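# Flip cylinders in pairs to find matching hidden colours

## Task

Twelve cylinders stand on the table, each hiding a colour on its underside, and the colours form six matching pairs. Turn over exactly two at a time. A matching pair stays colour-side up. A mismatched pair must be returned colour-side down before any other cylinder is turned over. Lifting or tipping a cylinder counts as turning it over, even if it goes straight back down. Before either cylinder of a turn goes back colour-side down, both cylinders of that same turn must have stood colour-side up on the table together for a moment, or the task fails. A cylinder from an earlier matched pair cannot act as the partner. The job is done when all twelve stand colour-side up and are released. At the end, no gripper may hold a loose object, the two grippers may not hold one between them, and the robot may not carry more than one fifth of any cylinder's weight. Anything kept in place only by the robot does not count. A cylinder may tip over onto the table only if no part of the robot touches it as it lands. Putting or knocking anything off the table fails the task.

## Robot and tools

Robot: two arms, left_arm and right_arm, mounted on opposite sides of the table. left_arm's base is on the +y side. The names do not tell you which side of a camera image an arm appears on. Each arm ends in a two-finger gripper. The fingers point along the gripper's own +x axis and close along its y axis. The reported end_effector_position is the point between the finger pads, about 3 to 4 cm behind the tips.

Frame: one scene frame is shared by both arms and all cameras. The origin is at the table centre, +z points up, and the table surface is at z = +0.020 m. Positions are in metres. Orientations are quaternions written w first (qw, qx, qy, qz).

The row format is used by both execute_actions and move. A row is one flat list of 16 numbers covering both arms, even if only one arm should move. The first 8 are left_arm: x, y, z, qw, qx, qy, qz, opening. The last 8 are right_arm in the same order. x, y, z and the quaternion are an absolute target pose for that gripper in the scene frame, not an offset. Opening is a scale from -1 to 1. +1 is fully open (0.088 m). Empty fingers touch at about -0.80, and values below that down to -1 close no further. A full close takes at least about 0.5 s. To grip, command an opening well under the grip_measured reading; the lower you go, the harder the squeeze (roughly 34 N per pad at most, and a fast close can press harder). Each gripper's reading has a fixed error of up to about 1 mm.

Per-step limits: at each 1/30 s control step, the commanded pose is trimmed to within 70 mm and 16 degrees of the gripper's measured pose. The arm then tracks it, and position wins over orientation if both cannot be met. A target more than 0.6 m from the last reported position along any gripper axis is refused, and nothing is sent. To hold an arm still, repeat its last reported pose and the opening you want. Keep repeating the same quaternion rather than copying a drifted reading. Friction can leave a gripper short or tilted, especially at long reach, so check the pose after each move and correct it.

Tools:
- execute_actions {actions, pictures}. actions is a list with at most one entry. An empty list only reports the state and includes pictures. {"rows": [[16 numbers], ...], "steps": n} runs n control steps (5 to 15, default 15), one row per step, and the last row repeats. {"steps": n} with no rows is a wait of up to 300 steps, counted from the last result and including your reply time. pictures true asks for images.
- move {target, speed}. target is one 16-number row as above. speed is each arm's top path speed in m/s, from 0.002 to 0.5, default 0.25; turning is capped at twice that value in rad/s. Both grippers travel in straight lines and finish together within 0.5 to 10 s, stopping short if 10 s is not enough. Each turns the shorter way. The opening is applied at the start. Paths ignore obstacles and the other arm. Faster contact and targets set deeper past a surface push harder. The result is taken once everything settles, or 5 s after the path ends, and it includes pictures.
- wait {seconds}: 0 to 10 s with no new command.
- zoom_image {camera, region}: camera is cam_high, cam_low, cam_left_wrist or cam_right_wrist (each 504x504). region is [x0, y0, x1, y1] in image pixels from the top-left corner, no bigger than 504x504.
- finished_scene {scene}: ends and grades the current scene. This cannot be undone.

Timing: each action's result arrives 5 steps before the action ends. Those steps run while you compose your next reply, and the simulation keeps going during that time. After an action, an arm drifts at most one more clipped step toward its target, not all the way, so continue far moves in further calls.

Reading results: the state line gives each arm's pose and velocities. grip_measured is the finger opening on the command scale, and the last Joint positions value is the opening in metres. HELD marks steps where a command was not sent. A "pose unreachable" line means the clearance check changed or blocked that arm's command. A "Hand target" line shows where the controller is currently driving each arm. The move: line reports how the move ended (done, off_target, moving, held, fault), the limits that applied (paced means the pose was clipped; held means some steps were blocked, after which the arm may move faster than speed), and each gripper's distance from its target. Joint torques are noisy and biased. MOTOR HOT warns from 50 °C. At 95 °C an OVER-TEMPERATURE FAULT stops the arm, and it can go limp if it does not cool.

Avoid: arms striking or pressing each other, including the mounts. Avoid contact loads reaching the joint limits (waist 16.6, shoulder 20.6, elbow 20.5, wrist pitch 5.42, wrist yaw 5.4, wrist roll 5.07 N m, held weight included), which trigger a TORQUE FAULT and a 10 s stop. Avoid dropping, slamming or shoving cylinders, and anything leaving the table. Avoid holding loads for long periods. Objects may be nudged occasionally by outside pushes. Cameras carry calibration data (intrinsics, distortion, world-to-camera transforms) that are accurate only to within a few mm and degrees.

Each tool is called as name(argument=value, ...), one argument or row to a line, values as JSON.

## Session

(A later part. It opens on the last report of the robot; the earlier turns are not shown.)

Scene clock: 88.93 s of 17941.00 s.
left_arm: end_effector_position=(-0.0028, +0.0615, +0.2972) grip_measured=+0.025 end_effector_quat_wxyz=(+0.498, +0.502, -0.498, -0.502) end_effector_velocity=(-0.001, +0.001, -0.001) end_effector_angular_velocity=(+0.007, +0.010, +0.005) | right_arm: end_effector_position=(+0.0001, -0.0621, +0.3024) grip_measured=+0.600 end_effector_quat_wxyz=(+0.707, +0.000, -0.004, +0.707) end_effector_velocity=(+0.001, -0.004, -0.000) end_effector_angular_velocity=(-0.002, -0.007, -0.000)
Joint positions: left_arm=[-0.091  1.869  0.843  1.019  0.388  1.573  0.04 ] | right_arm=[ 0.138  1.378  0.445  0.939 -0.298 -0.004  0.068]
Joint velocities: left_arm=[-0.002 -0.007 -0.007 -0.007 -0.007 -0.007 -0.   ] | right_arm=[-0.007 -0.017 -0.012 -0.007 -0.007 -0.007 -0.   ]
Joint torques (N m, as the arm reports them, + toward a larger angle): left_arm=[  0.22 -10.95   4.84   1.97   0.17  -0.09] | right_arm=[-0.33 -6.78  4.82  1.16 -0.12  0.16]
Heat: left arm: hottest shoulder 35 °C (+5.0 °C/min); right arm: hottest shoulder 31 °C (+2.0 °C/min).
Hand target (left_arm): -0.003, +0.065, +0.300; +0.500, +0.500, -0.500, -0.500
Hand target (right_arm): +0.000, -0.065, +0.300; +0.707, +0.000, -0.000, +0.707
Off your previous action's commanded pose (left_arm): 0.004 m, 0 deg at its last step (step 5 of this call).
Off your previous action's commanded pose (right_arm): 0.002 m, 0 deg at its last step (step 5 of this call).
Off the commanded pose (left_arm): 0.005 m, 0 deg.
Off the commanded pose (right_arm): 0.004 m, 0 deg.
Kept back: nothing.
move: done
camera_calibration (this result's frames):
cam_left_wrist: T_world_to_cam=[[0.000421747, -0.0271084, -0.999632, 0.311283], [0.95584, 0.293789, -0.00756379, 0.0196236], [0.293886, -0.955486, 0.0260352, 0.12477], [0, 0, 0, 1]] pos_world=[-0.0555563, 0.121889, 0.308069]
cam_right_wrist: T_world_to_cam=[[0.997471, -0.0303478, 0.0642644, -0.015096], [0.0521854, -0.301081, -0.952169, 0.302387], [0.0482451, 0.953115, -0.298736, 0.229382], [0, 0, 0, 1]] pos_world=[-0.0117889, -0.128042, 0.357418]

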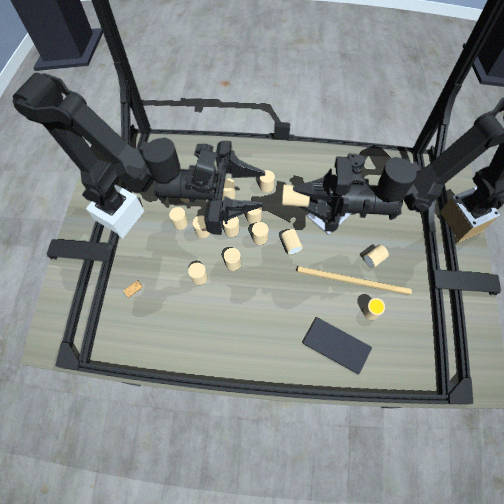

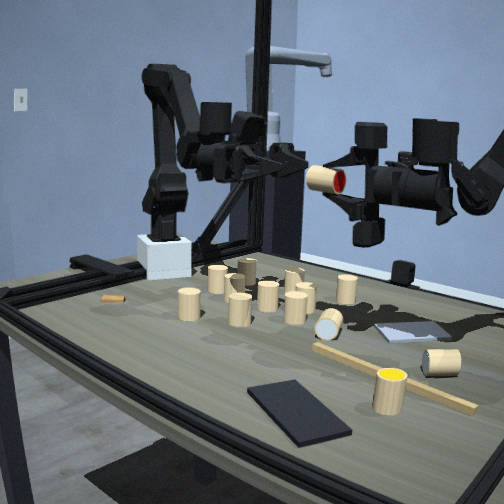

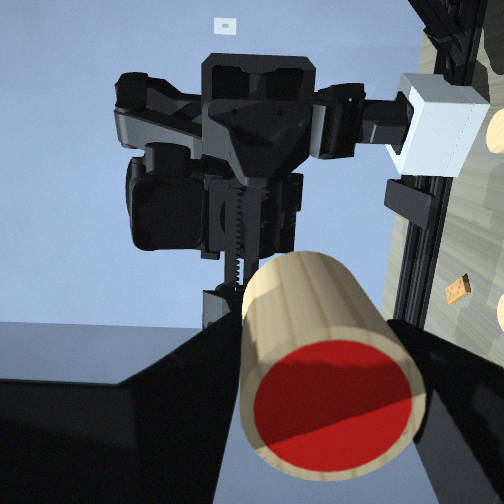

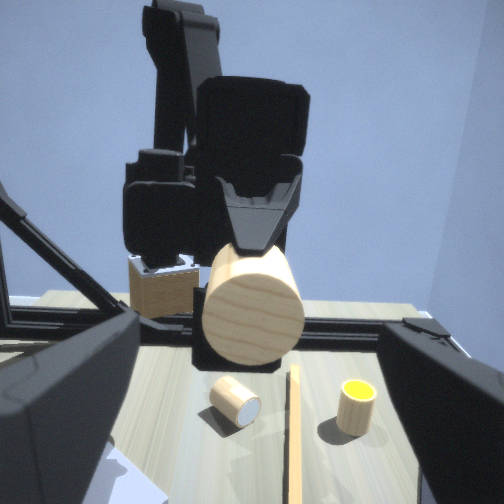

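execute_actions(
  actions=[],
)

move(
  target=[-0.02,0.165,0.16,0,0.707,0,-0.707,-0.3,0,-0.2,0.25,0.707,0,0,0.707,0.6],
  speed=0.5,
)

move(
  target=[-0.02,0.165,0.075,0,0.707,0,-0.707,-0.3,0,-0.2,0.25,0.707,0,0,0.707,0.6],
  speed=0.2,
)

execute_actions(
  actions=[
    {"rows":[[-0.02,0.165,0.075,0,0.707,0,-0.707,0.6,0,-0.2,0.25,0.707,0,0,0.707,0.6]],"steps":15},
  ],
)

wait(
  seconds=1,
)

execute_actions(
  actions=[
    {"rows":[[-0.02,0.165,0.075,0,0.707,0,-0.707,-0.3,0,-0.2,0.25,0.707,0,0,0.707,0.6]],"steps":12},
  ],
)

move(
  target=[-0.02,0.165,0.16,0,0.707,0,-0.707,-0.3,0,-0.2,0.25,0.707,0,0,0.707,0.6],
  speed=0.4,
)

move(
  target=[-0.003,0.065,0.3,0.5,0.5,-0.5,-0.5,-0.3,0,-0.065,0.302,0.707,0,0,0.707,0.6],
  speed=0.5,
)

move(
  target=[-0.003,0.027,0.3,0.5,0.5,-0.5,-0.5,-0.3,0,-0.027,0.302,0.707,0,0,0.707,0.6],
)

execute_actions(
  actions=[
    {"rows":[[-0.003,0.027,0.3,0.5,0.5,-0.5,-0.5,-0.3,0,-0.027,0.302,0.707,0,0,0.707,-0.3]],"steps":12},
  ],
)

execute_actions(
  actions=[
    {"rows":[[-0.003,0.027,0.3,0.5,0.5,-0.5,-0.5,0.6,0,-0.027,0.302,0.707,0,0,0.707,-0.3]],"steps":8},
  ],
)

move(
  target=[-0.003,0.065,0.3,0.5,0.5,-0.5,-0.5,0.6,0,-0.065,0.302,0.707,0,0,0.707,-0.3],
  speed=0.4,
)

move(
  target=[0.145,0.249,0.15,0,0.707,0,-0.707,0.6,0.046,-0.255,0.16,0.5,-0.5,0.5,0.5,-0.3],
  speed=0.5,
)

Scene clock: 90.73 s of 17941.00 s.
left_arm: end_effector_position=(-0.0028, +0.0618, +0.2974) grip_measured=+0.023 end_effector_quat_wxyz=(+0.499, +0.501, -0.499, -0.501) end_effector_velocity=(-0.000, +0.000, -0.004) end_effector_angular_velocity=(+0.020, +0.030, +0.005) | right_arm: end_effector_position=(+0.0001, -0.0624, +0.3024) grip_measured=+0.600 end_effector_quat_wxyz=(+0.707, +0.000, -0.004, +0.707) end_effector_velocity=(+0.001, -0.001, -0.002) end_effector_angular_velocity=(-0.007, -0.005, -0.000)
Joint positions: left_arm=[-0.091  1.867  0.842  1.02   0.389  1.573  0.04 ] | right_arm=[ 0.138  1.376  0.444  0.939 -0.299 -0.004  0.068]
Joint velocities: left_arm=[-0.002 -0.002 -0.002 -0.022 -0.007 -0.022 -0.   ] | right_arm=[-0.007 -0.002 -0.002 -0.007 -0.007 -0.007 -0.   ]
Joint torques (N m, as the arm reports them, + toward a larger angle): left_arm=[  0.31 -10.73   4.33   1.86   0.2   -0.06] | right_arm=[-0.32 -6.74  4.85  1.16 -0.12  0.16]
Heat: left arm: hottest shoulder 35 °C (+4.0 °C/min); right arm: hottest shoulder 31 °C (+1.0 °C/min).
Hand target (left_arm): -0.003, +0.065, +0.300; +0.500, +0.500, -0.500, -0.500
Hand target (right_arm): +0.000, -0.065, +0.300; +0.707, +0.000, +0.000, +0.707
Off the commanded pose (left_arm): 0.004 m, 0 deg.
Off the commanded pose (right_arm): 0.004 m, 0 deg.
Kept back: nothing.
Steps of this call (steps 1 to 54: nothing new was sent). Readings (end_effector_position):
1: left_arm (-0.0028, +0.0616, +0.2971) | right_arm (+0.0000, -0.0622, +0.3024)
2: left_arm (-0.0026, +0.0616, +0.2973) | right_arm (+0.0000, -0.0622, +0.3025)
4: left_arm (-0.0027, +0.0617, +0.2971) | right_arm (+0.0001, -0.0623, +0.3023)
8: left_arm (-0.0027, +0.0617, +0.2973) | right_arm (+0.0001, -0.0623, +0.3024)
54: the state above
camera_calibration (this result's frames):
cam_left_wrist: T_world_to_cam=[[0.000708459, -0.0278151, -0.999613, 0.311577], [0.955843, 0.293783, -0.00749734, 0.0195015], [0.293878, -0.955467, 0.026795, 0.124835], [0, 0, 0, 1]] pos_world=[-0.0555472, 0.122213, 0.308257]
cam_right_wrist: T_world_to_cam=[[0.997496, -0.0303454, 0.0638863, -0.0149779], [0.0518252, -0.301082, -0.952189, 0.302286], [0.0481296, 0.953115, -0.298755, 0.229716], [0, 0, 0, 1]] pos_world=[-0.0117818, -0.128387, 0.357419]

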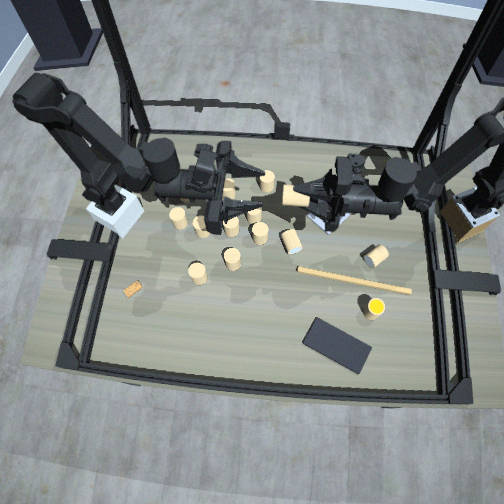

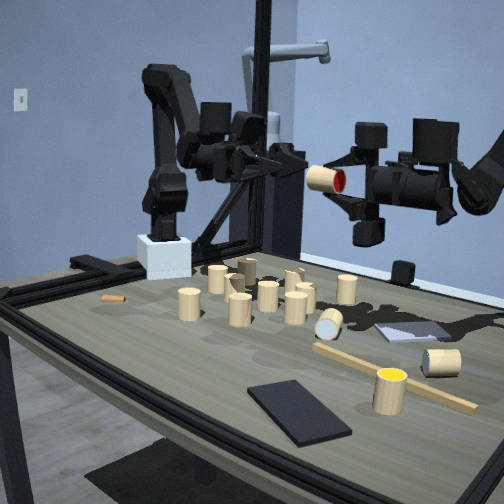

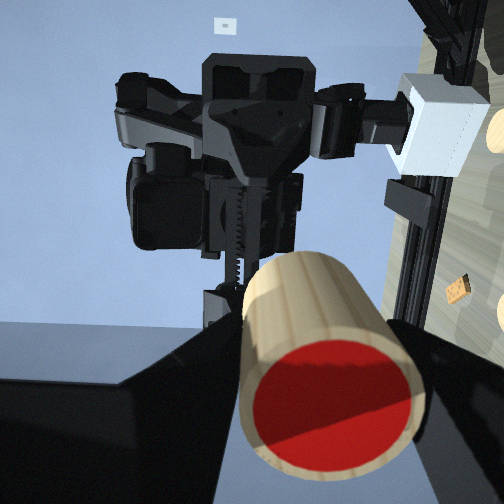

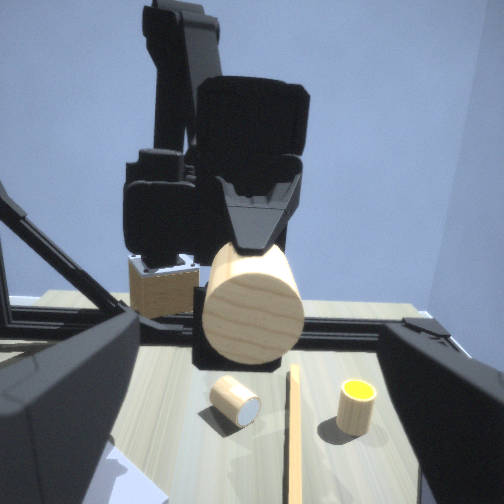

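Scene clock: 93.13 s of 17941.00 s.
left_arm: end_effector_position=(-0.0194, +0.1652, +0.1603) grip_measured=+0.020 end_effector_quat_wxyz=(+0.006, +0.704, +0.000, -0.710) end_effector_velocity=(-0.002, +0.002, +0.000) end_effector_angular_velocity=(+0.009, -0.005, +0.000) | right_arm: end_effector_position=(+0.0010, -0.1974, +0.2556) grip_measured=+0.600 end_effector_quat_wxyz=(+0.704, -0.010, +0.011, +0.710) end_effector_velocity=(-0.003, -0.004, -0.002) end_effector_angular_velocity=(-0.013, -0.010, +0.010)
Joint positions: left_arm=[-0.174  2.05   1.485 -1.001  0.01   1.868  0.04 ] | right_arm=[-0.249  0.675  0.004  0.633 -0.693 -0.022  0.068]
Joint velocities: left_arm=[-0.007 -0.002 -0.002 -0.007 -0.007 -0.007 -0.   ] | right_arm=[-0.012 -0.066 -0.002 -0.081 -0.022 -0.022 -0.   ]
Joint torques (N m, as the arm reports them, + toward a larger angle): left_arm=[-0.34 -8.26  6.1   0.19 -0.04 -0.08] | right_arm=[-0.25 -1.86  5.46  1.05 -0.14 -0.21]
Heat: left arm: hottest shoulder 35 °C (+4.1 °C/min); right arm: hottest elbow 31 °C (+1.0 °C/min).
Hand target (left_arm): -0.019, +0.163, +0.158; +0.004, +0.705, +0.002, -0.709
Hand target (right_arm): +0.000, -0.199, +0.251; +0.704, -0.012, +0.015, +0.710
Off the commanded pose (left_arm): 0.001 m, 1 deg.
Off the commanded pose (right_arm): 0.006 m, 2 deg.
joint sent to its limit (right arm) — the command would take joint 3 (elbow) past its lower limit, so that joint was sent only as far as its limit.
Kept back: nothing.
move: done
camera_calibration (this result's frames):
cam_left_wrist: T_world_to_cam=[[-0.00838242, 0.999109, -0.0413543, -0.146049], [0.957985, 0.0198806, 0.286129, 0.00222041], [0.286696, -0.0372184, -0.957298, 0.238062], [0, 0, 0, 1]] pos_world=[-0.0716029, 0.154735, 0.221222]
cam_right_wrist: T_world_to_cam=[[0.998156, -0.0199326, 0.0573369, -0.0132795], [0.0473919, -0.334345, -0.941258, 0.207632], [0.037932, 0.94224, -0.332784, 0.350946], [0, 0, 0, 1]] pos_world=[-0.00989719, -0.261519, 0.312986]

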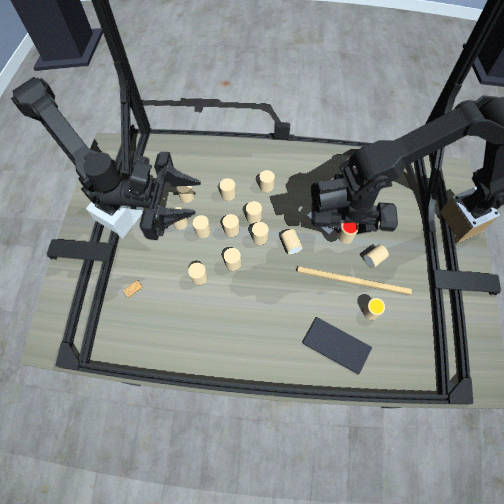

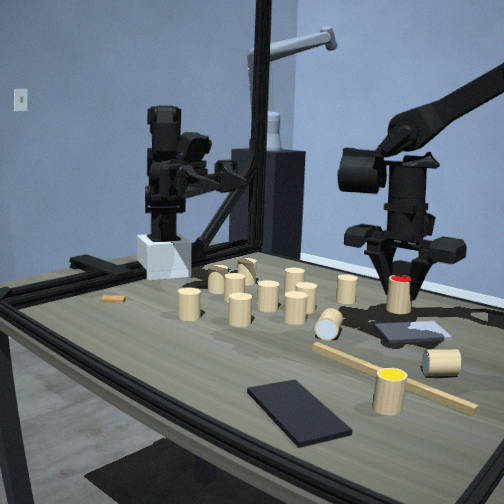

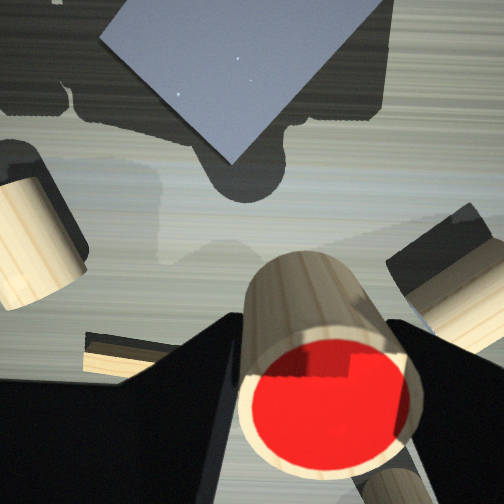

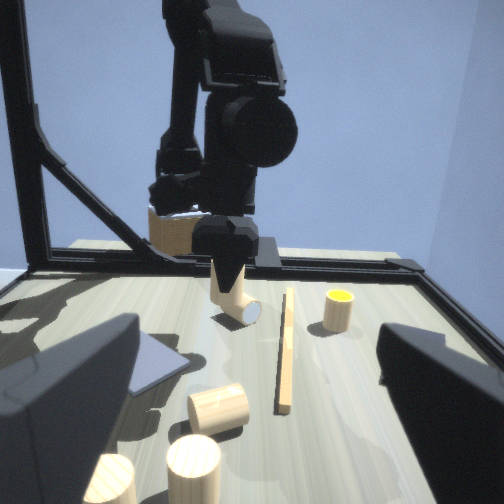

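Scene clock: 94.10 s of 17941.00 s.
left_arm: end_effector_position=(-0.0183, +0.1614, +0.0825) grip_measured=+0.019 end_effector_quat_wxyz=(+0.009, +0.708, -0.005, -0.706) end_effector_velocity=(+0.000, -0.001, +0.000) end_effector_angular_velocity=(-0.005, -0.009, +0.005) | right_arm: end_effector_position=(+0.0008, -0.1983, +0.2549) grip_measured=+0.600 end_effector_quat_wxyz=(+0.705, -0.012, +0.011, +0.709) end_effector_velocity=(+0.000, -0.001, +0.000) end_effector_angular_velocity=(+0.002, -0.009, +0.000)
Joint positions: left_arm=[-0.177  2.183  1.355 -0.724  0.003  1.868  0.04 ] | right_arm=[-0.251  0.661  0.004  0.614 -0.694 -0.028  0.068]
Joint velocities: left_arm=[-0.002 -0.002 -0.002  0.007 -0.007 -0.007 -0.   ] | right_arm=[-0.007 -0.012 -0.002 -0.007 -0.007 -0.007  0.   ]
Joint torques (N m, as the arm reports them, + toward a larger angle): left_arm=[-0.19 -8.46  3.69  0.55 -0.05  0.14] | right_arm=[-0.3  -1.77  5.54  1.06 -0.14 -0.22]
Heat: left arm: hottest shoulder 35 °C (+3.0 °C/min); right arm: hottest elbow 31 °C (+1.0 °C/min).
Hand target (left_arm): -0.020, +0.165, +0.075; -0.000, +0.707, -0.000, -0.707
Hand target (right_arm): +0.000, -0.200, +0.251; +0.705, -0.014, +0.015, +0.709
Off the commanded pose (left_arm): 0.008 m, 1 deg.
Off the commanded pose (right_arm): 0.005 m, 2 deg.
joint sent to its limit (right arm) — the command would take joint 3 (elbow) past its lower limit, so that joint was sent only as far as its limit.
Kept back: nothing.
move: done
camera_calibration (this result's frames):
cam_left_wrist: T_world_to_cam=[[-0.0049186, 0.998611, -0.0524607, -0.144425], [0.95494, 0.020259, 0.296105, 0.0226148], [0.296757, -0.0486404, -0.953714, 0.1649], [0, 0, 0, 1]] pos_world=[-0.0712415, 0.151787, 0.142995]
cam_right_wrist: T_world_to_cam=[[0.997978, -0.0210556, 0.0599738, -0.0139619], [0.0493508, -0.337968, -0.939863, 0.205647], [0.0400586, 0.940922, -0.336246, 0.352142], [0, 0, 0, 1]] pos_world=[-0.0103216, -0.26213, 0.312524]

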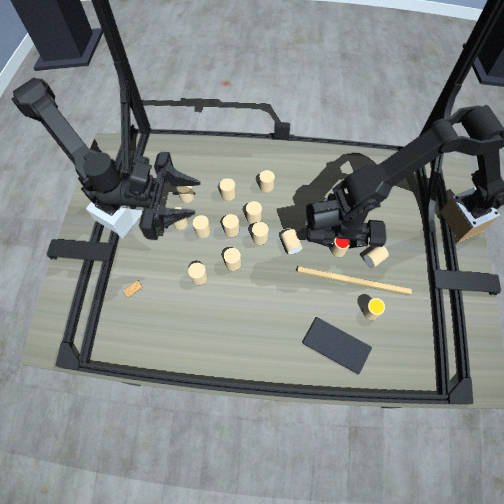

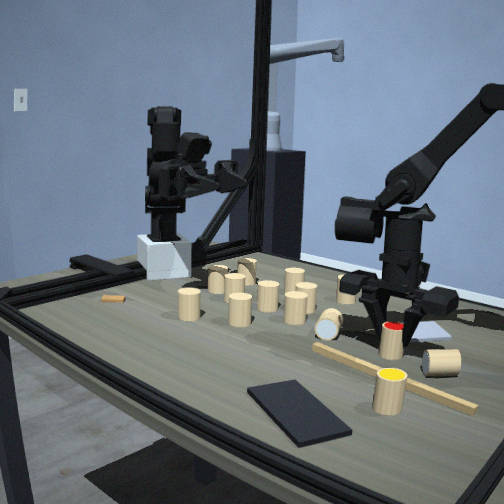

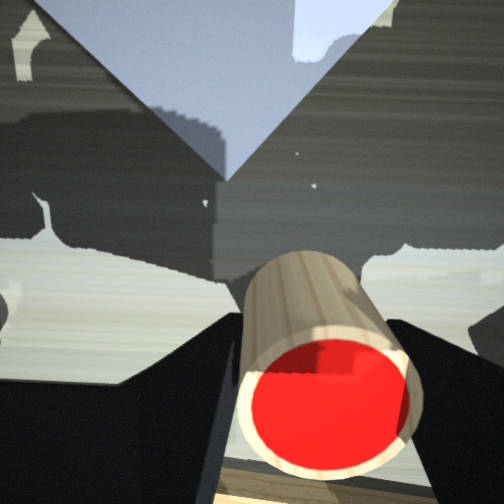

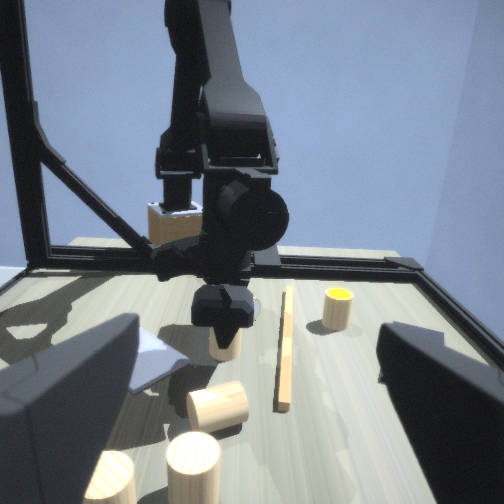

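Scene clock: 94.43 s of 17941.00 s.
left_arm: end_effector_position=(-0.0183, +0.1612, +0.0824) grip_measured=+0.548 end_effector_quat_wxyz=(+0.009, +0.708, -0.005, -0.706) end_effector_velocity=(-0.002, -0.001, -0.001) end_effector_angular_velocity=(-0.005, +0.007, +0.019) | right_arm: end_effector_position=(+0.0008, -0.1984, +0.2549) grip_measured=+0.600 end_effector_quat_wxyz=(+0.705, -0.012, +0.011, +0.709) end_effector_velocity=(-0.003, -0.000, -0.000) end_effector_angular_velocity=(+0.003, -0.008, +0.020)
Joint positions: left_arm=[-0.177  2.184  1.355 -0.722  0.003  1.868  0.066] | right_arm=[-0.251  0.66   0.004  0.612 -0.694 -0.029  0.068]
Joint velocities: left_arm=[-0.002  0.002 -0.002  0.007  0.007 -0.022  0.021] | right_arm=[-0.002  0.002 -0.002  0.007 -0.022 -0.007 -0.   ]
Joint torques (N m, as the arm reports them, + toward a larger angle): left_arm=[-0.3  -8.68  4.06  0.46 -0.06  0.13] | right_arm=[-0.32 -1.71  5.55  1.02 -0.14 -0.21]
Heat: left arm: hottest shoulder 35 °C (+3.0 °C/min); right arm: hottest elbow 31 °C (+1.0 °C/min).
joint sent to its limit (right arm) — the command would take joint 3 (elbow) past its lower limit, so that joint was sent only as far as its limit.
Steps of this call (steps 1 to 10: the first 10 steps of this action). Readings (end_effector_position):
1: left_arm (-0.0183, +0.1614, +0.0825) | right_arm (+0.0008, -0.1983, +0.2549)
2: left_arm (-0.0183, +0.1613, +0.0825) | right_arm (+0.0008, -0.1983, +0.2549)
4: left_arm (-0.0183, +0.1612, +0.0824) | right_arm (+0.0008, -0.1983, +0.2549)
8: left_arm (-0.0183, +0.1612, +0.0824) | right_arm (+0.0008, -0.1984, +0.2549)
10: the state above

Scene clock: 95.60 s of 17941.00 s.
left_arm: end_effector_position=(-0.0183, +0.1612, +0.0822) grip_measured=+0.600 end_effector_quat_wxyz=(+0.009, +0.708, -0.005, -0.706) end_effector_velocity=(+0.000, -0.000, -0.001) end_effector_angular_velocity=(-0.000, -0.008, +0.005) | right_arm: end_effector_position=(+0.0008, -0.1984, +0.2549) grip_measured=+0.600 end_effector_quat_wxyz=(+0.705, -0.012, +0.011, +0.709) end_effector_velocity=(+0.001, -0.001, -0.002) end_effector_angular_velocity=(-0.006, -0.003, -0.010)
Joint positions: left_arm=[-0.177  2.184  1.355 -0.722  0.003  1.868  0.068] | right_arm=[-0.251  0.659  0.004  0.612 -0.694 -0.029  0.068]
Joint velocities: left_arm=[-0.002  0.002 -0.002  0.007 -0.007 -0.007 -0.   ] | right_arm=[-0.002 -0.002 -0.002 -0.007  0.007 -0.007 -0.   ]
Joint torques (N m, as the arm reports them, + toward a larger angle): left_arm=[ 0.04 -8.65  3.92  0.5  -0.08  0.1 ] | right_arm=[-0.3  -1.75  5.57  1.05 -0.14 -0.21]
Heat: left arm: hottest shoulder 35 °C (+3.0 °C/min); right arm: hottest elbow 31 °C (+1.0 °C/min).
Hand target (left_arm): -0.020, +0.165, +0.075; +0.000, +0.707, +0.000, -0.707
Hand target (right_arm): +0.000, -0.200, +0.251; +0.705, -0.015, +0.014, +0.709
Off the commanded pose (left_arm): 0.008 m, 1 deg.
Off the commanded pose (right_arm): 0.005 m, 2 deg.
joint sent to its limit (right arm) — the command would take joint 3 (elbow) past its lower limit, so that joint was sent only as far as its limit.
Kept back: nothing.
Steps of this call (steps 1 to 5: the last 5 steps of your previous action; steps 6 to 35: nothing new was sent). Readings (end_effector_position):
1: left_arm (-0.0183, +0.1612, +0.0824) | right_arm (+0.0008, -0.1984, +0.2548)
2: left_arm (-0.0183, +0.1612, +0.0824) | right_arm (+0.0008, -0.1984, +0.2548)
4: left_arm (-0.0183, +0.1612, +0.0824) | right_arm (+0.0008, -0.1984, +0.2548)
8: left_arm (-0.0183, +0.1612, +0.0822) | right_arm (+0.0008, -0.1984, +0.2549)
35: the state above
camera_calibration (this result's frames):
cam_left_wrist: T_world_to_cam=[[-0.00490659, 0.998572, -0.0531891, -0.144159], [0.954873, 0.0204747, 0.296308, 0.0225835], [0.296974, -0.049335, -0.95361, 0.164717], [0, 0, 0, 1]] pos_world=[-0.0711883, 0.151617, 0.142717]
cam_right_wrist: T_world_to_cam=[[0.997947, -0.0210128, 0.0604993, -0.0140133], [0.0498485, -0.338239, -0.939739, 0.205509], [0.0402098, 0.940826, -0.336497, 0.352266], [0, 0, 0, 1]] pos_world=[-0.0104244, -0.262204, 0.312509]

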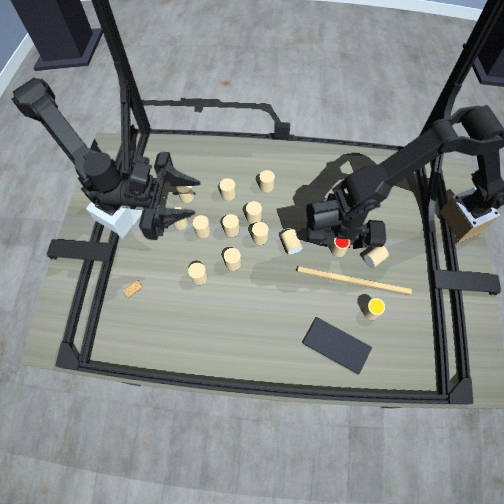

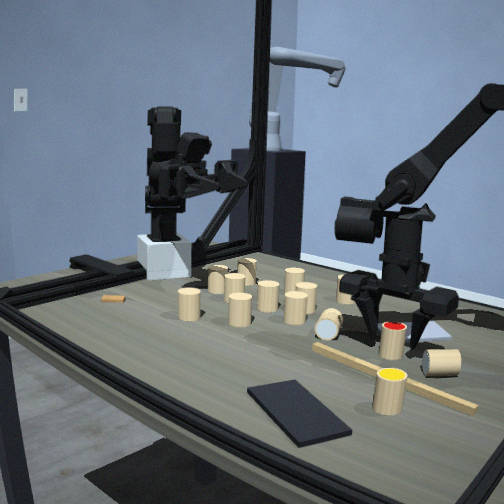

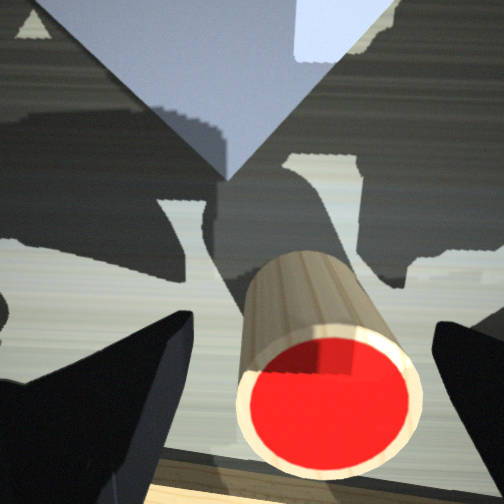

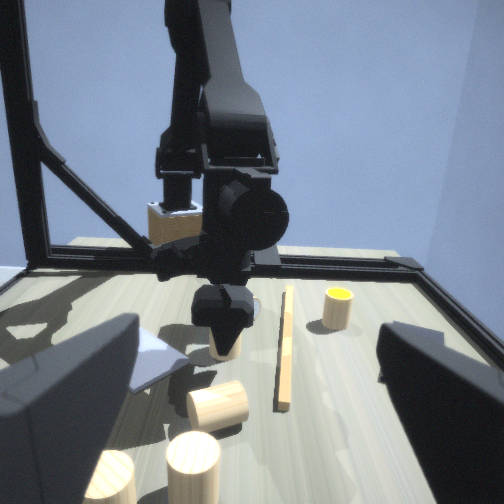

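Scene clock: 95.83 s of 17941.00 s.
left_arm: end_effector_position=(-0.0181, +0.1611, +0.0822) grip_measured=+0.017 end_effector_quat_wxyz=(+0.009, +0.709, -0.005, -0.706) end_effector_velocity=(-0.003, -0.005, +0.000) end_effector_angular_velocity=(-0.028, +0.015, +0.004) | right_arm: end_effector_position=(+0.0008, -0.1984, +0.2548) grip_measured=+0.600 end_effector_quat_wxyz=(+0.705, -0.012, +0.012, +0.709) end_effector_velocity=(-0.002, -0.001, -0.002) end_effector_angular_velocity=(-0.005, -0.017, +0.015)
Joint positions: left_arm=[-0.177  2.184  1.355 -0.721  0.002  1.868  0.04 ] | right_arm=[-0.251  0.659  0.004  0.611 -0.694 -0.029  0.068]
Joint velocities: left_arm=[-0.002 -0.002 -0.002  0.022  0.022 -0.007 -0.   ] | right_arm=[-0.007 -0.002 -0.002 -0.007 -0.022 -0.022  0.   ]
Joint torques (N m, as the arm reports them, + toward a larger angle): left_arm=[-0.19 -8.79  3.81  0.33  0.02  0.08] | right_arm=[-0.31 -1.74  5.57  1.03 -0.15 -0.21]
Heat: left arm: hottest shoulder 35 °C (+3.0 °C/min); right arm: hottest elbow 31 °C (+1.0 °C/min).
joint sent to its limit (right arm) — the command would take joint 3 (elbow) past its lower limit, so that joint was sent only as far as its limit.
Steps of this call (steps 1 to 7: the first 7 steps of this action). Readings (end_effector_position):
1: left_arm (-0.0183, +0.1612, +0.0822) | right_arm (+0.0008, -0.1984, +0.2548)
2: left_arm (-0.0183, +0.1612, +0.0822) | right_arm (+0.0008, -0.1984, +0.2548)
4: left_arm (-0.0183, +0.1612, +0.0822) | right_arm (+0.0008, -0.1984, +0.2548)
7: the state above

Scene clock: 96.97 s of 17941.00 s.
left_arm: end_effector_position=(-0.0204, +0.1686, +0.1537) grip_measured=+0.016 end_effector_quat_wxyz=(-0.004, +0.705, +0.007, -0.710) end_effector_velocity=(+0.000, -0.001, +0.003) end_effector_angular_velocity=(-0.000, -0.008, +0.005) | right_arm: end_effector_position=(+0.0007, -0.1984, +0.2546) grip_measured=+0.600 end_effector_quat_wxyz=(+0.705, -0.012, +0.012, +0.709) end_effector_velocity=(-0.003, -0.001, -0.002) end_effector_angular_velocity=(-0.009, +0.001, +0.020)
Joint positions: left_arm=[-0.177  2.063  1.479 -1.003  0.002  1.868  0.04 ] | right_arm=[-0.251  0.66   0.003  0.612 -0.694 -0.029  0.068]
Joint velocities: left_arm=[-0.002 -0.002  0.007 -0.007 -0.007 -0.007 -0.   ] | right_arm=[-0.002 -0.012 -0.002 -0.022 -0.022 -0.007 -0.   ]
Joint torques (N m, as the arm reports them, + toward a larger angle): left_arm=[ -0.24 -11.46   6.16   0.12  -0.05   0.11] | right_arm=[-0.33 -1.71  5.6   1.06 -0.15 -0.21]
Heat: left arm: hottest shoulder 35 °C (+3.0 °C/min); right arm: hottest elbow 31 °C (+1.0 °C/min).
Hand target (left_arm): -0.020, +0.165, +0.160; +0.000, +0.707, +0.000, -0.707
Hand target (right_arm): +0.000, -0.200, +0.250; +0.704, -0.015, +0.015, +0.709
Off your previous action's commanded pose (left_arm): 0.008 m, 1 deg at its last step (step 5 of this call).
Off your previous action's commanded pose (right_arm): 0.005 m, 2 deg at its last step (step 5 of this call).
Off the commanded pose (left_arm): 0.007 m, 1 deg.
Off the commanded pose (right_arm): 0.005 m, 2 deg.
joint sent to its limit (right arm) — the command would take joint 3 (elbow) past its lower limit, so that joint was sent only as far as its limit.
Kept back: nothing.
move: done
camera_calibration (this result's frames):
cam_left_wrist: T_world_to_cam=[[-0.00488002, 0.999841, -0.0171369, -0.153449], [0.95781, 0.00959812, 0.287243, 0.00655614], [0.287362, -0.0150122, -0.957704, 0.22851], [0, 0, 0, 1]] pos_world=[-0.0726934, 0.156792, 0.214332]
cam_right_wrist: T_world_to_cam=[[0.997991, -0.0209596, 0.0597932, -0.0137889], [0.0491663, -0.33907, -0.939475, 0.204984], [0.0399651, 0.940527, -0.337359, 0.352343], [0, 0, 0, 1]] pos_world=[-0.0103985, -0.262173, 0.312268]

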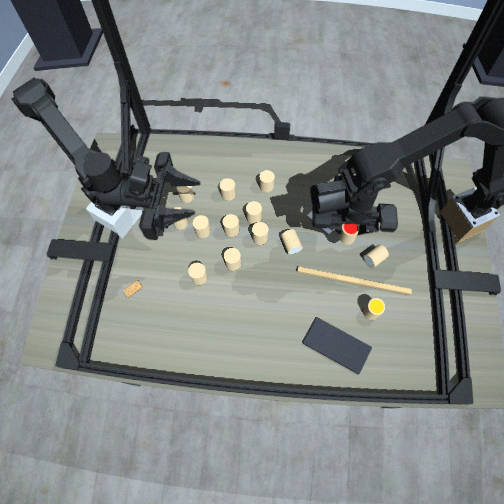

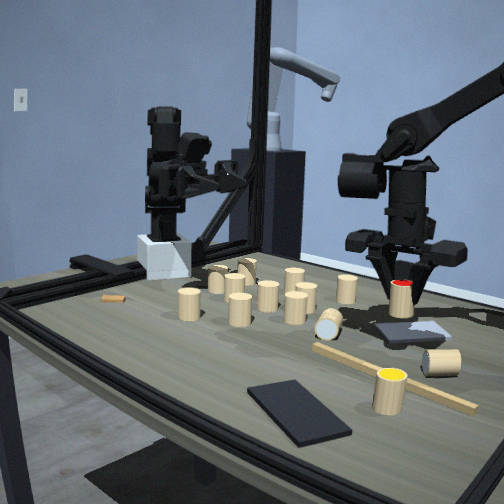

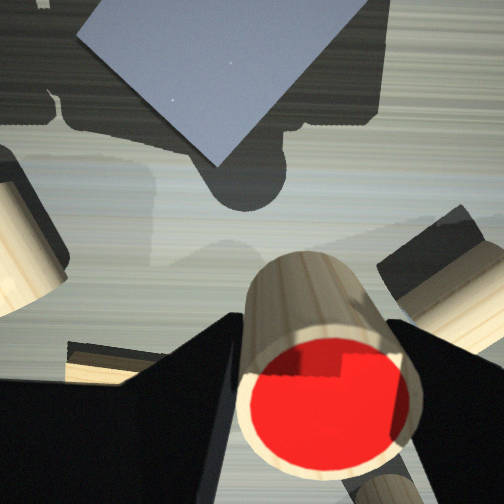

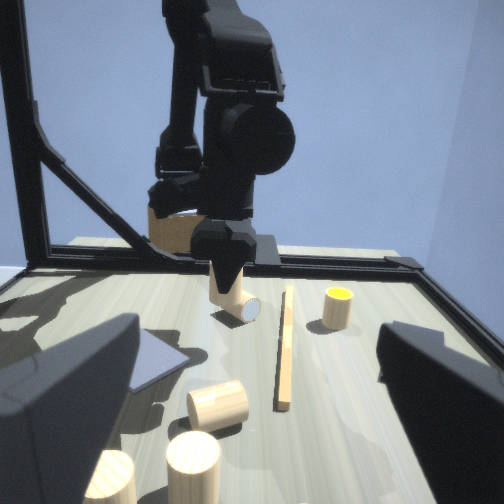

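Scene clock: 99.23 s of 17941.00 s.
left_arm: end_effector_position=(-0.0017, +0.0666, +0.3110) grip_measured=+0.016 end_effector_quat_wxyz=(+0.498, +0.499, -0.509, -0.493) end_effector_velocity=(-0.000, -0.000, +0.002) end_effector_angular_velocity=(-0.016, +0.001, +0.005) | right_arm: end_effector_position=(-0.0001, -0.0678, +0.3002) grip_measured=+0.600 end_effector_quat_wxyz=(+0.707, -0.005, -0.001, +0.707) end_effector_velocity=(-0.002, +0.000, -0.001) end_effector_angular_velocity=(-0.007, -0.005, +0.020)
Joint positions: left_arm=[-0.08   1.828  0.839  1.005  0.404  1.582  0.04 ] | right_arm=[ 0.132  1.351  0.427  0.919 -0.304 -0.01   0.068]
Joint velocities: left_arm=[-0.002  0.002 -0.002  0.022 -0.007 -0.007 -0.   ] | right_arm=[-0.002  0.002  0.002 -0.007 -0.022 -0.007 -0.   ]
Joint torques (N m, as the arm reports them, + toward a larger angle): left_arm=[-0.31 -7.24  4.32  1.87 -0.04 -0.11] | right_arm=[ 0.32 -4.46  7.58  1.52  0.04  0.19]
Heat: left arm: hottest shoulder 36 °C (+4.1 °C/min); right arm: hottest elbow 31 °C (+1.0 °C/min).
Hand target (left_arm): -0.003, +0.067, +0.302; +0.496, +0.500, -0.503, -0.501
Hand target (right_arm): +0.000, -0.065, +0.302; +0.707, -0.002, -0.001, +0.707
Off the commanded pose (left_arm): 0.011 m, 1 deg.
Off the commanded pose (right_arm): 0.003 m, 1 deg.
Kept back: nothing.
move: off_target (left_arm)
camera_calibration (this result's frames):
cam_left_wrist: T_world_to_cam=[[0.0173889, -0.0472177, -0.998733, 0.326329], [0.957425, 0.288666, 0.00302224, 0.0142941], [0.288158, -0.956265, 0.050227, 0.121468], [0, 0, 0, 1]] pos_world=[-0.054362, 0.127438, 0.319771]
cam_right_wrist: T_world_to_cam=[[0.997332, -0.0300172, 0.0665361, -0.0156171], [0.0539178, -0.311491, -0.948718, 0.296763], [0.0492033, 0.949775, -0.309042, 0.237015], [0, 0, 0, 1]] pos_world=[-0.0120873, -0.13314, 0.355831]

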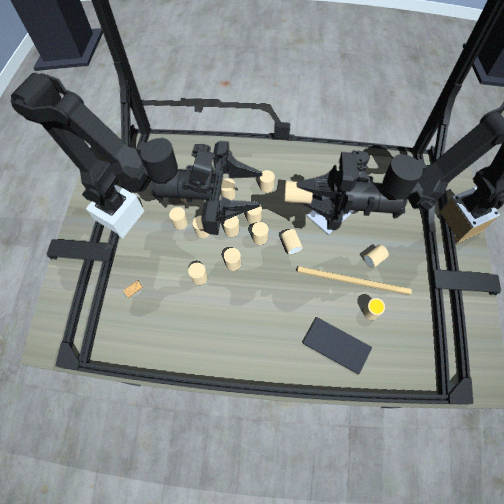

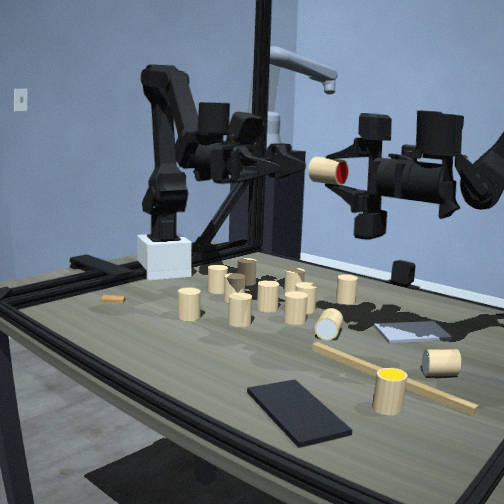

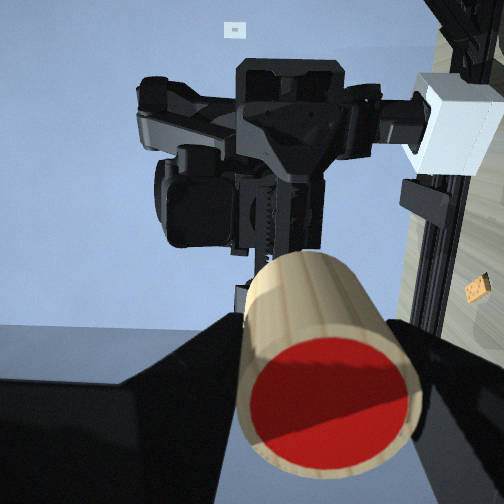

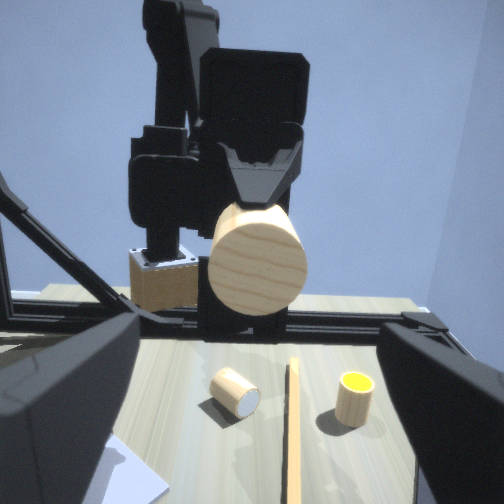

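Scene clock: 100.13 s of 17941.00 s.
left_arm: end_effector_position=(-0.0032, +0.0307, +0.3020) grip_measured=+0.016 end_effector_quat_wxyz=(+0.500, +0.500, -0.502, -0.498) end_effector_velocity=(+0.000, -0.003, -0.002) end_effector_angular_velocity=(+0.007, +0.025, +0.015) | right_arm: end_effector_position=(+0.0000, -0.0300, +0.3012) grip_measured=+0.600 end_effector_quat_wxyz=(+0.707, -0.003, -0.001, +0.707) end_effector_velocity=(+0.001, +0.002, +0.002) end_effector_angular_velocity=(+0.007, +0.005, -0.005)
Joint positions: left_arm=[-0.123  1.946  0.974  0.976  0.356  1.574  0.04 ] | right_arm=[ 0.174  1.508  0.556  0.949 -0.262 -0.006  0.068]
Joint velocities: left_arm=[-0.007  0.007  0.007 -0.007 -0.022 -0.022 -0.   ] | right_arm=[ 0.002  0.007  0.007  0.007  0.007  0.007 -0.   ]
Joint torques (N m, as the arm reports them, + toward a larger angle): left_arm=[-0.13 -8.15  6.7   1.56 -0.16 -0.13] | right_arm=[ 0.28 -5.63  7.39  1.53  0.04  0.19]
Heat: left arm: hottest shoulder 36 °C (+4.1 °C/min); right arm: hottest elbow 32 °C (+2.0 °C/min).
Hand target (left_arm): -0.003, +0.027, +0.300; +0.500, +0.500, -0.500, -0.500
Hand target (right_arm): -0.000, -0.027, +0.302; +0.707, -0.000, +0.000, +0.707
Off the commanded pose (left_arm): 0.004 m, 0 deg.
Off the commanded pose (right_arm): 0.003 m, 0 deg.
Kept back: nothing.
move: done
camera_calibration (this result's frames):
cam_left_wrist: T_world_to_cam=[[0.00432393, -0.0359652, -0.999344, 0.315472], [0.955868, 0.293726, -0.00643505, 0.0287854], [0.293765, -0.955213, 0.035648, 0.0924416], [0, 0, 0, 1]] pos_world=[-0.0560352, 0.0911924, 0.312155]
cam_right_wrist: T_world_to_cam=[[0.99754, -0.0297903, 0.0634598, -0.0137149], [0.0511659, -0.309428, -0.949545, 0.309831], [0.0479235, 0.950456, -0.307143, 0.200871], [0, 0, 0, 1]] pos_world=[-0.0117981, -0.0954574, 0.356765]

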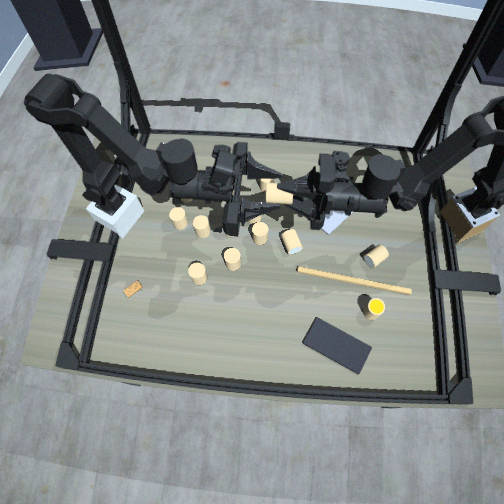

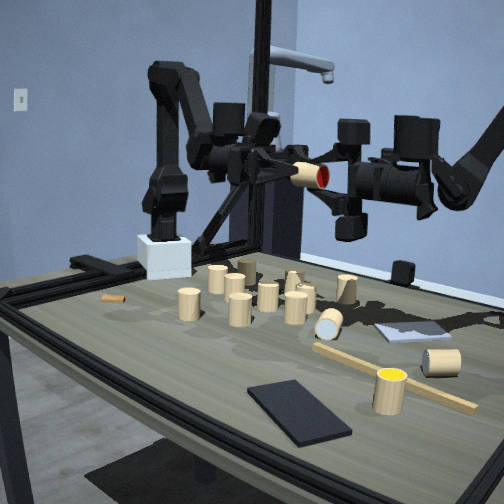

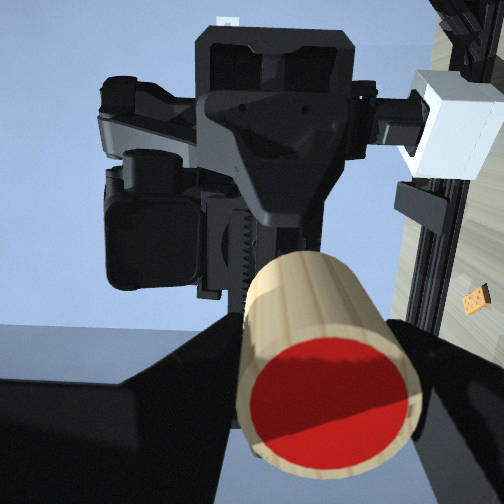

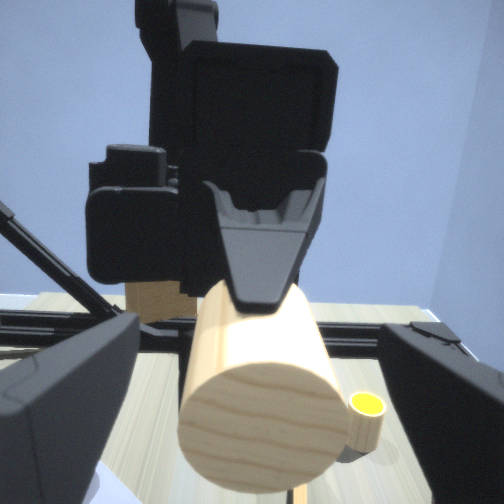

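Scene clock: 100.37 s of 17941.00 s.
left_arm: end_effector_position=(-0.0031, +0.0305, +0.3017) grip_measured=+0.016 end_effector_quat_wxyz=(+0.500, +0.500, -0.501, -0.499) end_effector_velocity=(-0.003, +0.001, -0.000) end_effector_angular_velocity=(-0.002, +0.006, -0.010) | right_arm: end_effector_position=(+0.0000, -0.0297, +0.3016) grip_measured=+0.011 end_effector_quat_wxyz=(+0.707, -0.002, -0.001, +0.707) end_effector_velocity=(-0.002, -0.001, -0.002) end_effector_angular_velocity=(-0.007, -0.005, +0.020)
Joint positions: left_arm=[-0.123  1.947  0.974  0.975  0.356  1.573  0.04 ] | right_arm=[ 0.175  1.508  0.557  0.949 -0.262 -0.005  0.04 ]
Joint velocities: left_arm=[-0.002 -0.002 -0.007  0.007  0.007 -0.007 -0.   ] | right_arm=[-0.002 -0.002 -0.002 -0.007 -0.022 -0.007  0.002]
Joint torques (N m, as the arm reports them, + toward a larger angle): left_arm=[-0.22 -8.2   6.75  1.55 -0.07 -0.15] | right_arm=[ 0.26 -5.54  7.45  1.51  0.03  0.18]
Heat: left arm: hottest shoulder 36 °C (+4.0 °C/min); right arm: hottest elbow 32 °C (+2.0 °C/min).
Steps of this call (steps 1 to 7: the first 7 steps of this action). Readings (end_effector_position):
1: left_arm (-0.0032, +0.0307, +0.3017) | right_arm (+0.0001, -0.0299, +0.3013)
2: left_arm (-0.0032, +0.0306, +0.3019) | right_arm (-0.0000, -0.0298, +0.3014)
4: left_arm (-0.0031, +0.0305, +0.3018) | right_arm (+0.0000, -0.0297, +0.3015)
7: the state above

Scene clock: 100.63 s of 17941.00 s.
left_arm: end_effector_position=(-0.0031, +0.0305, +0.3019) grip_measured=+0.080 end_effector_quat_wxyz=(+0.500, +0.500, -0.501, -0.499) end_effector_velocity=(+0.001, -0.003, +0.007) end_effector_angular_velocity=(-0.021, -0.015, +0.005) | right_arm: end_effector_position=(+0.0000, -0.0297, +0.3014) grip_measured=+0.013 end_effector_quat_wxyz=(+0.707, -0.002, -0.001, +0.707) end_effector_velocity=(+0.000, +0.001, -0.010) end_effector_angular_velocity=(-0.035, +0.002, -0.005)
Joint positions: left_arm=[-0.123  1.947  0.975  0.975  0.356  1.573  0.043] | right_arm=[ 0.175  1.508  0.557  0.949 -0.262 -0.005  0.04 ]
Joint velocities: left_arm=[-0.002  0.002  0.017  0.007 -0.007  0.007  0.12 ] | right_arm=[ 0.002  0.012 -0.002 -0.022  0.007 -0.007 -0.   ]
Joint torques (N m, as the arm reports them, + toward a larger angle): left_arm=[-0.31 -8.21  6.44  1.56 -0.08 -0.15] | right_arm=[ 0.27 -5.76  7.47  1.5   0.03  0.19]
Heat: left arm: hottest shoulder 36 °C (+4.0 °C/min); right arm: hottest elbow 32 °C (+2.0 °C/min).
Off your previous action's commanded pose (left_arm): 0.004 m, 0 deg at its last step (step 5 of this call).
Off your previous action's commanded pose (right_arm): 0.003 m, 0 deg at its last step (step 5 of this call).
Steps of this call (steps 1 to 5: the last 5 steps of your previous action; steps 6 to 8: the first 3 steps of this action). Readings (end_effector_position):
6: left_arm (-0.0031, +0.0305, +0.3017) | right_arm (+0.0000, -0.0297, +0.3016)
7: left_arm (-0.0031, +0.0305, +0.3017) | right_arm (+0.0000, -0.0297, +0.3016)
8: the state above

Scene clock: 102.13 s of 17941.00 s.
left_arm: end_effector_position=(-0.0027, +0.0613, +0.2989) grip_measured=+0.600 end_effector_quat_wxyz=(+0.499, +0.501, -0.500, -0.500) end_effector_velocity=(+0.001, +0.004, +0.001) end_effector_angular_velocity=(-0.002, -0.008, +0.010) | right_arm: end_effector_position=(+0.0001, -0.0622, +0.3029) grip_measured=+0.013 end_effector_quat_wxyz=(+0.707, -0.001, -0.003, +0.707) end_effector_velocity=(-0.001, -0.002, -0.002) end_effector_angular_velocity=(-0.007, +0.009, +0.005)
Joint positions: left_arm=[-0.091  1.867  0.845  1.02   0.388  1.573  0.068] | right_arm=[ 0.138  1.372  0.448  0.925 -0.298 -0.005  0.04 ]
Joint velocities: left_arm=[ 0.002 -0.012 -0.017  0.007 -0.007  0.007 -0.   ] | right_arm=[-0.002 -0.007 -0.007 -0.007 -0.007  0.007 -0.   ]
Joint torques (N m, as the arm reports them, + toward a larger angle): left_arm=[  0.06 -10.62   4.08   1.78   0.13  -0.08] | right_arm=[-0.34 -6.97  5.08  1.24 -0.12  0.19]
Heat: left arm: hottest shoulder 36 °C (+4.1 °C/min); right arm: hottest elbow 32 °C (+2.0 °C/min).
Hand target (left_arm): -0.003, +0.065, +0.300; +0.500, +0.500, -0.500, -0.500
Hand target (right_arm): +0.000, -0.065, +0.302; +0.707, +0.000, +0.000, +0.707
Off your previous action's commanded pose (left_arm): 0.004 m, 0 deg at its last step (step 5 of this call).
Off your previous action's commanded pose (right_arm): 0.003 m, 0 deg at its last step (step 5 of this call).
Off the commanded pose (left_arm): 0.004 m, 0 deg.
Off the commanded pose (right_arm): 0.003 m, 0 deg.
Kept back: nothing.
move: done
camera_calibration (this result's frames):
cam_left_wrist: T_world_to_cam=[[0.00229868, -0.0316963, -0.999495, 0.31328], [0.955854, 0.293755, -0.00711734, 0.0194848], [0.293832, -0.955355, 0.0309723, 0.123011], [0, 0, 0, 1]] pos_world=[-0.0554892, 0.121725, 0.30945]
cam_right_wrist: T_world_to_cam=[[0.997509, -0.0300706, 0.0638159, -0.014946], [0.0516305, -0.305245, -0.950873, 0.302183], [0.0480729, 0.951799, -0.302932, 0.230823], [0, 0, 0, 1]] pos_world=[-0.0117895, -0.127907, 0.358215]

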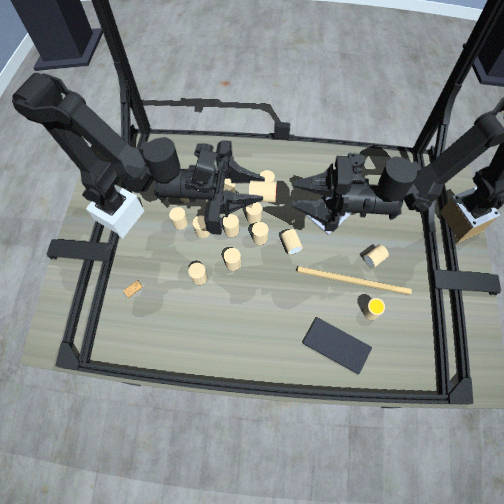

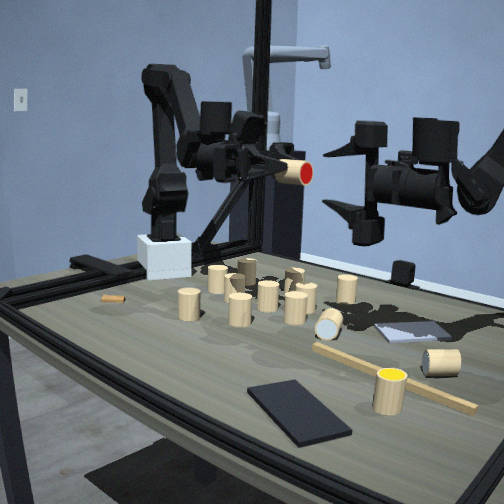

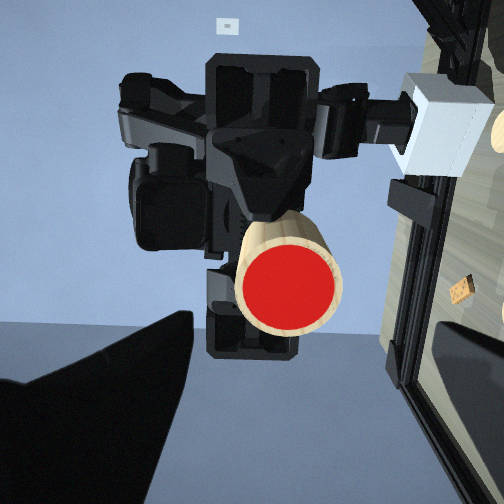

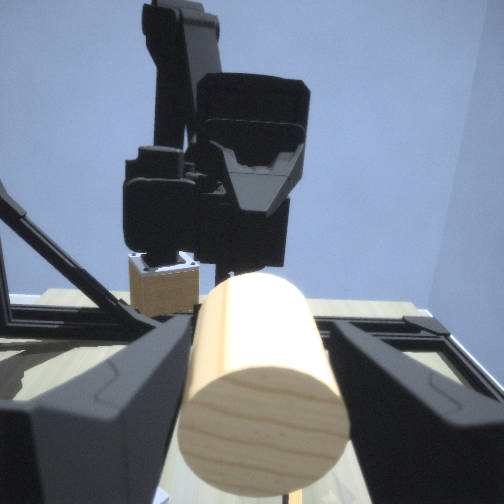

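Scene clock: 104.33 s of 17941.00 s.
left_arm: end_effector_position=(+0.1450, +0.2472, +0.1520) grip_measured=+0.600 end_effector_quat_wxyz=(+0.009, +0.708, -0.001, -0.706) end_effector_velocity=(-0.002, +0.005, -0.002) end_effector_angular_velocity=(+0.041, +0.010, +0.005) | right_arm: end_effector_position=(+0.0433, -0.2571, +0.1608) grip_measured=+0.013 end_effector_quat_wxyz=(+0.496, -0.498, +0.500, +0.505) end_effector_velocity=(+0.001, -0.004, -0.002) end_effector_angular_velocity=(-0.018, +0.003, +0.000)
Joint positions: left_arm=[ 0.3    2.107  1.539 -0.99   0.007  2.34   0.068] | right_arm=[-0.134  1.385  0.807 -0.996 -0.011 -0.578  0.04 ]
Joint velocities: left_arm=[-0.002  0.012  0.012 -0.037 -0.022 -0.007  0.   ] | right_arm=[-0.007  0.007 -0.002 -0.007  0.007 -0.007  0.   ]
Joint torques (N m, as the arm reports them, + toward a larger angle): left_arm=[ 0.15 -8.32  6.23  0.08 -0.13  0.12] | right_arm=[-0.35 -4.31  6.98 -0.09 -0.01 -0.21]
Heat: left arm: hottest shoulder 36 °C (+4.0 °C/min); right arm: hottest elbow 32 °C (+2.0 °C/min).
Hand target (left_arm): +0.147, +0.247, +0.148; +0.004, +0.707, +0.002, -0.707
Hand target (right_arm): +0.045, -0.256, +0.162; +0.495, -0.500, +0.500, +0.505
Off the commanded pose (left_arm): 0.003 m, 1 deg.
Off the commanded pose (right_arm): 0.004 m, 1 deg.
Kept back: nothing.
move: done
camera_calibration (this result's frames):
cam_left_wrist: T_world_to_cam=[[-0.00944479, 0.998832, -0.0473802, -0.22574], [0.954575, 0.0231181, 0.297072, -0.156482], [0.29782, -0.0424222, -0.953679, 0.185222], [0, 0, 0, 1]] pos_world=[0.0920789, 0.236952, 0.212433]
cam_right_wrist: T_world_to_cam=[[0.997634, 0.0659406, 0.0194368, -0.0230226], [0.0569731, -0.951281, 0.303017, -0.262634], [0.0384709, -0.301193, -0.952787, 0.153986], [0, 0, 0, 1]] pos_world=[0.0320072, -0.201941, 0.226746]

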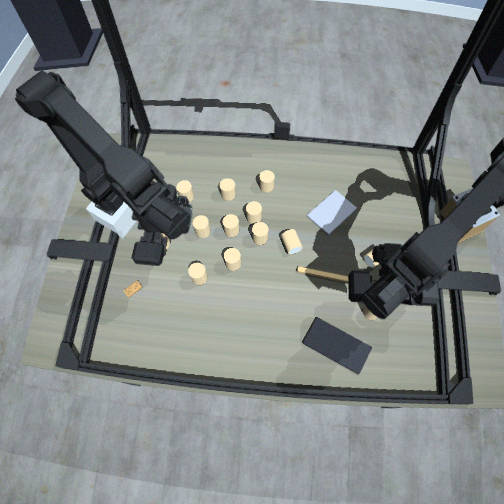

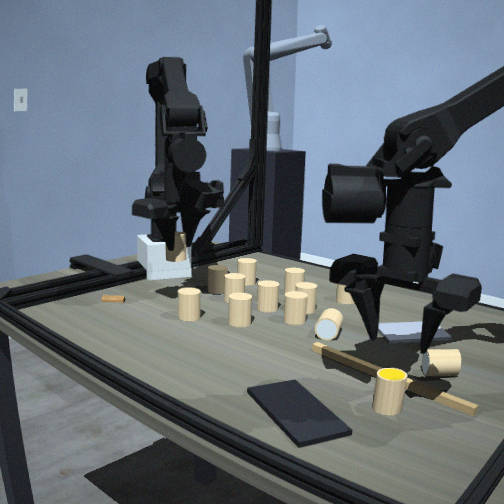

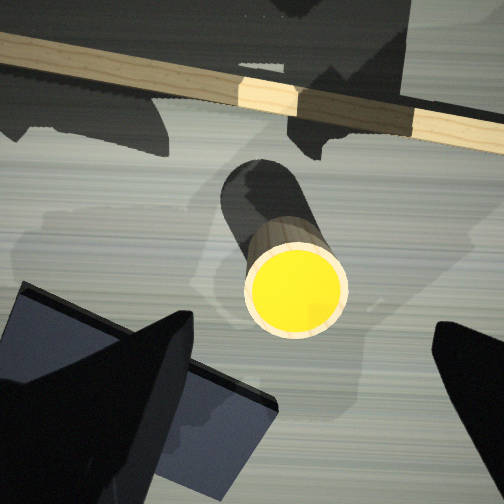

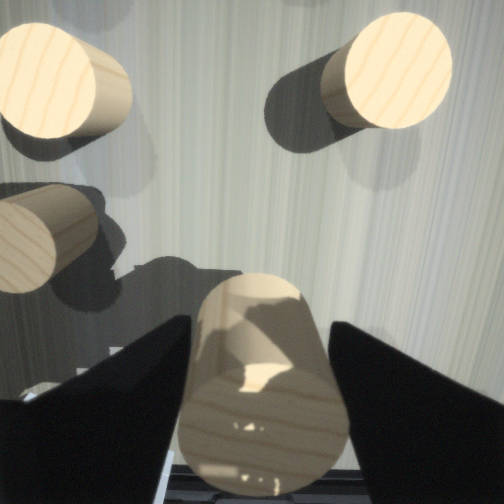

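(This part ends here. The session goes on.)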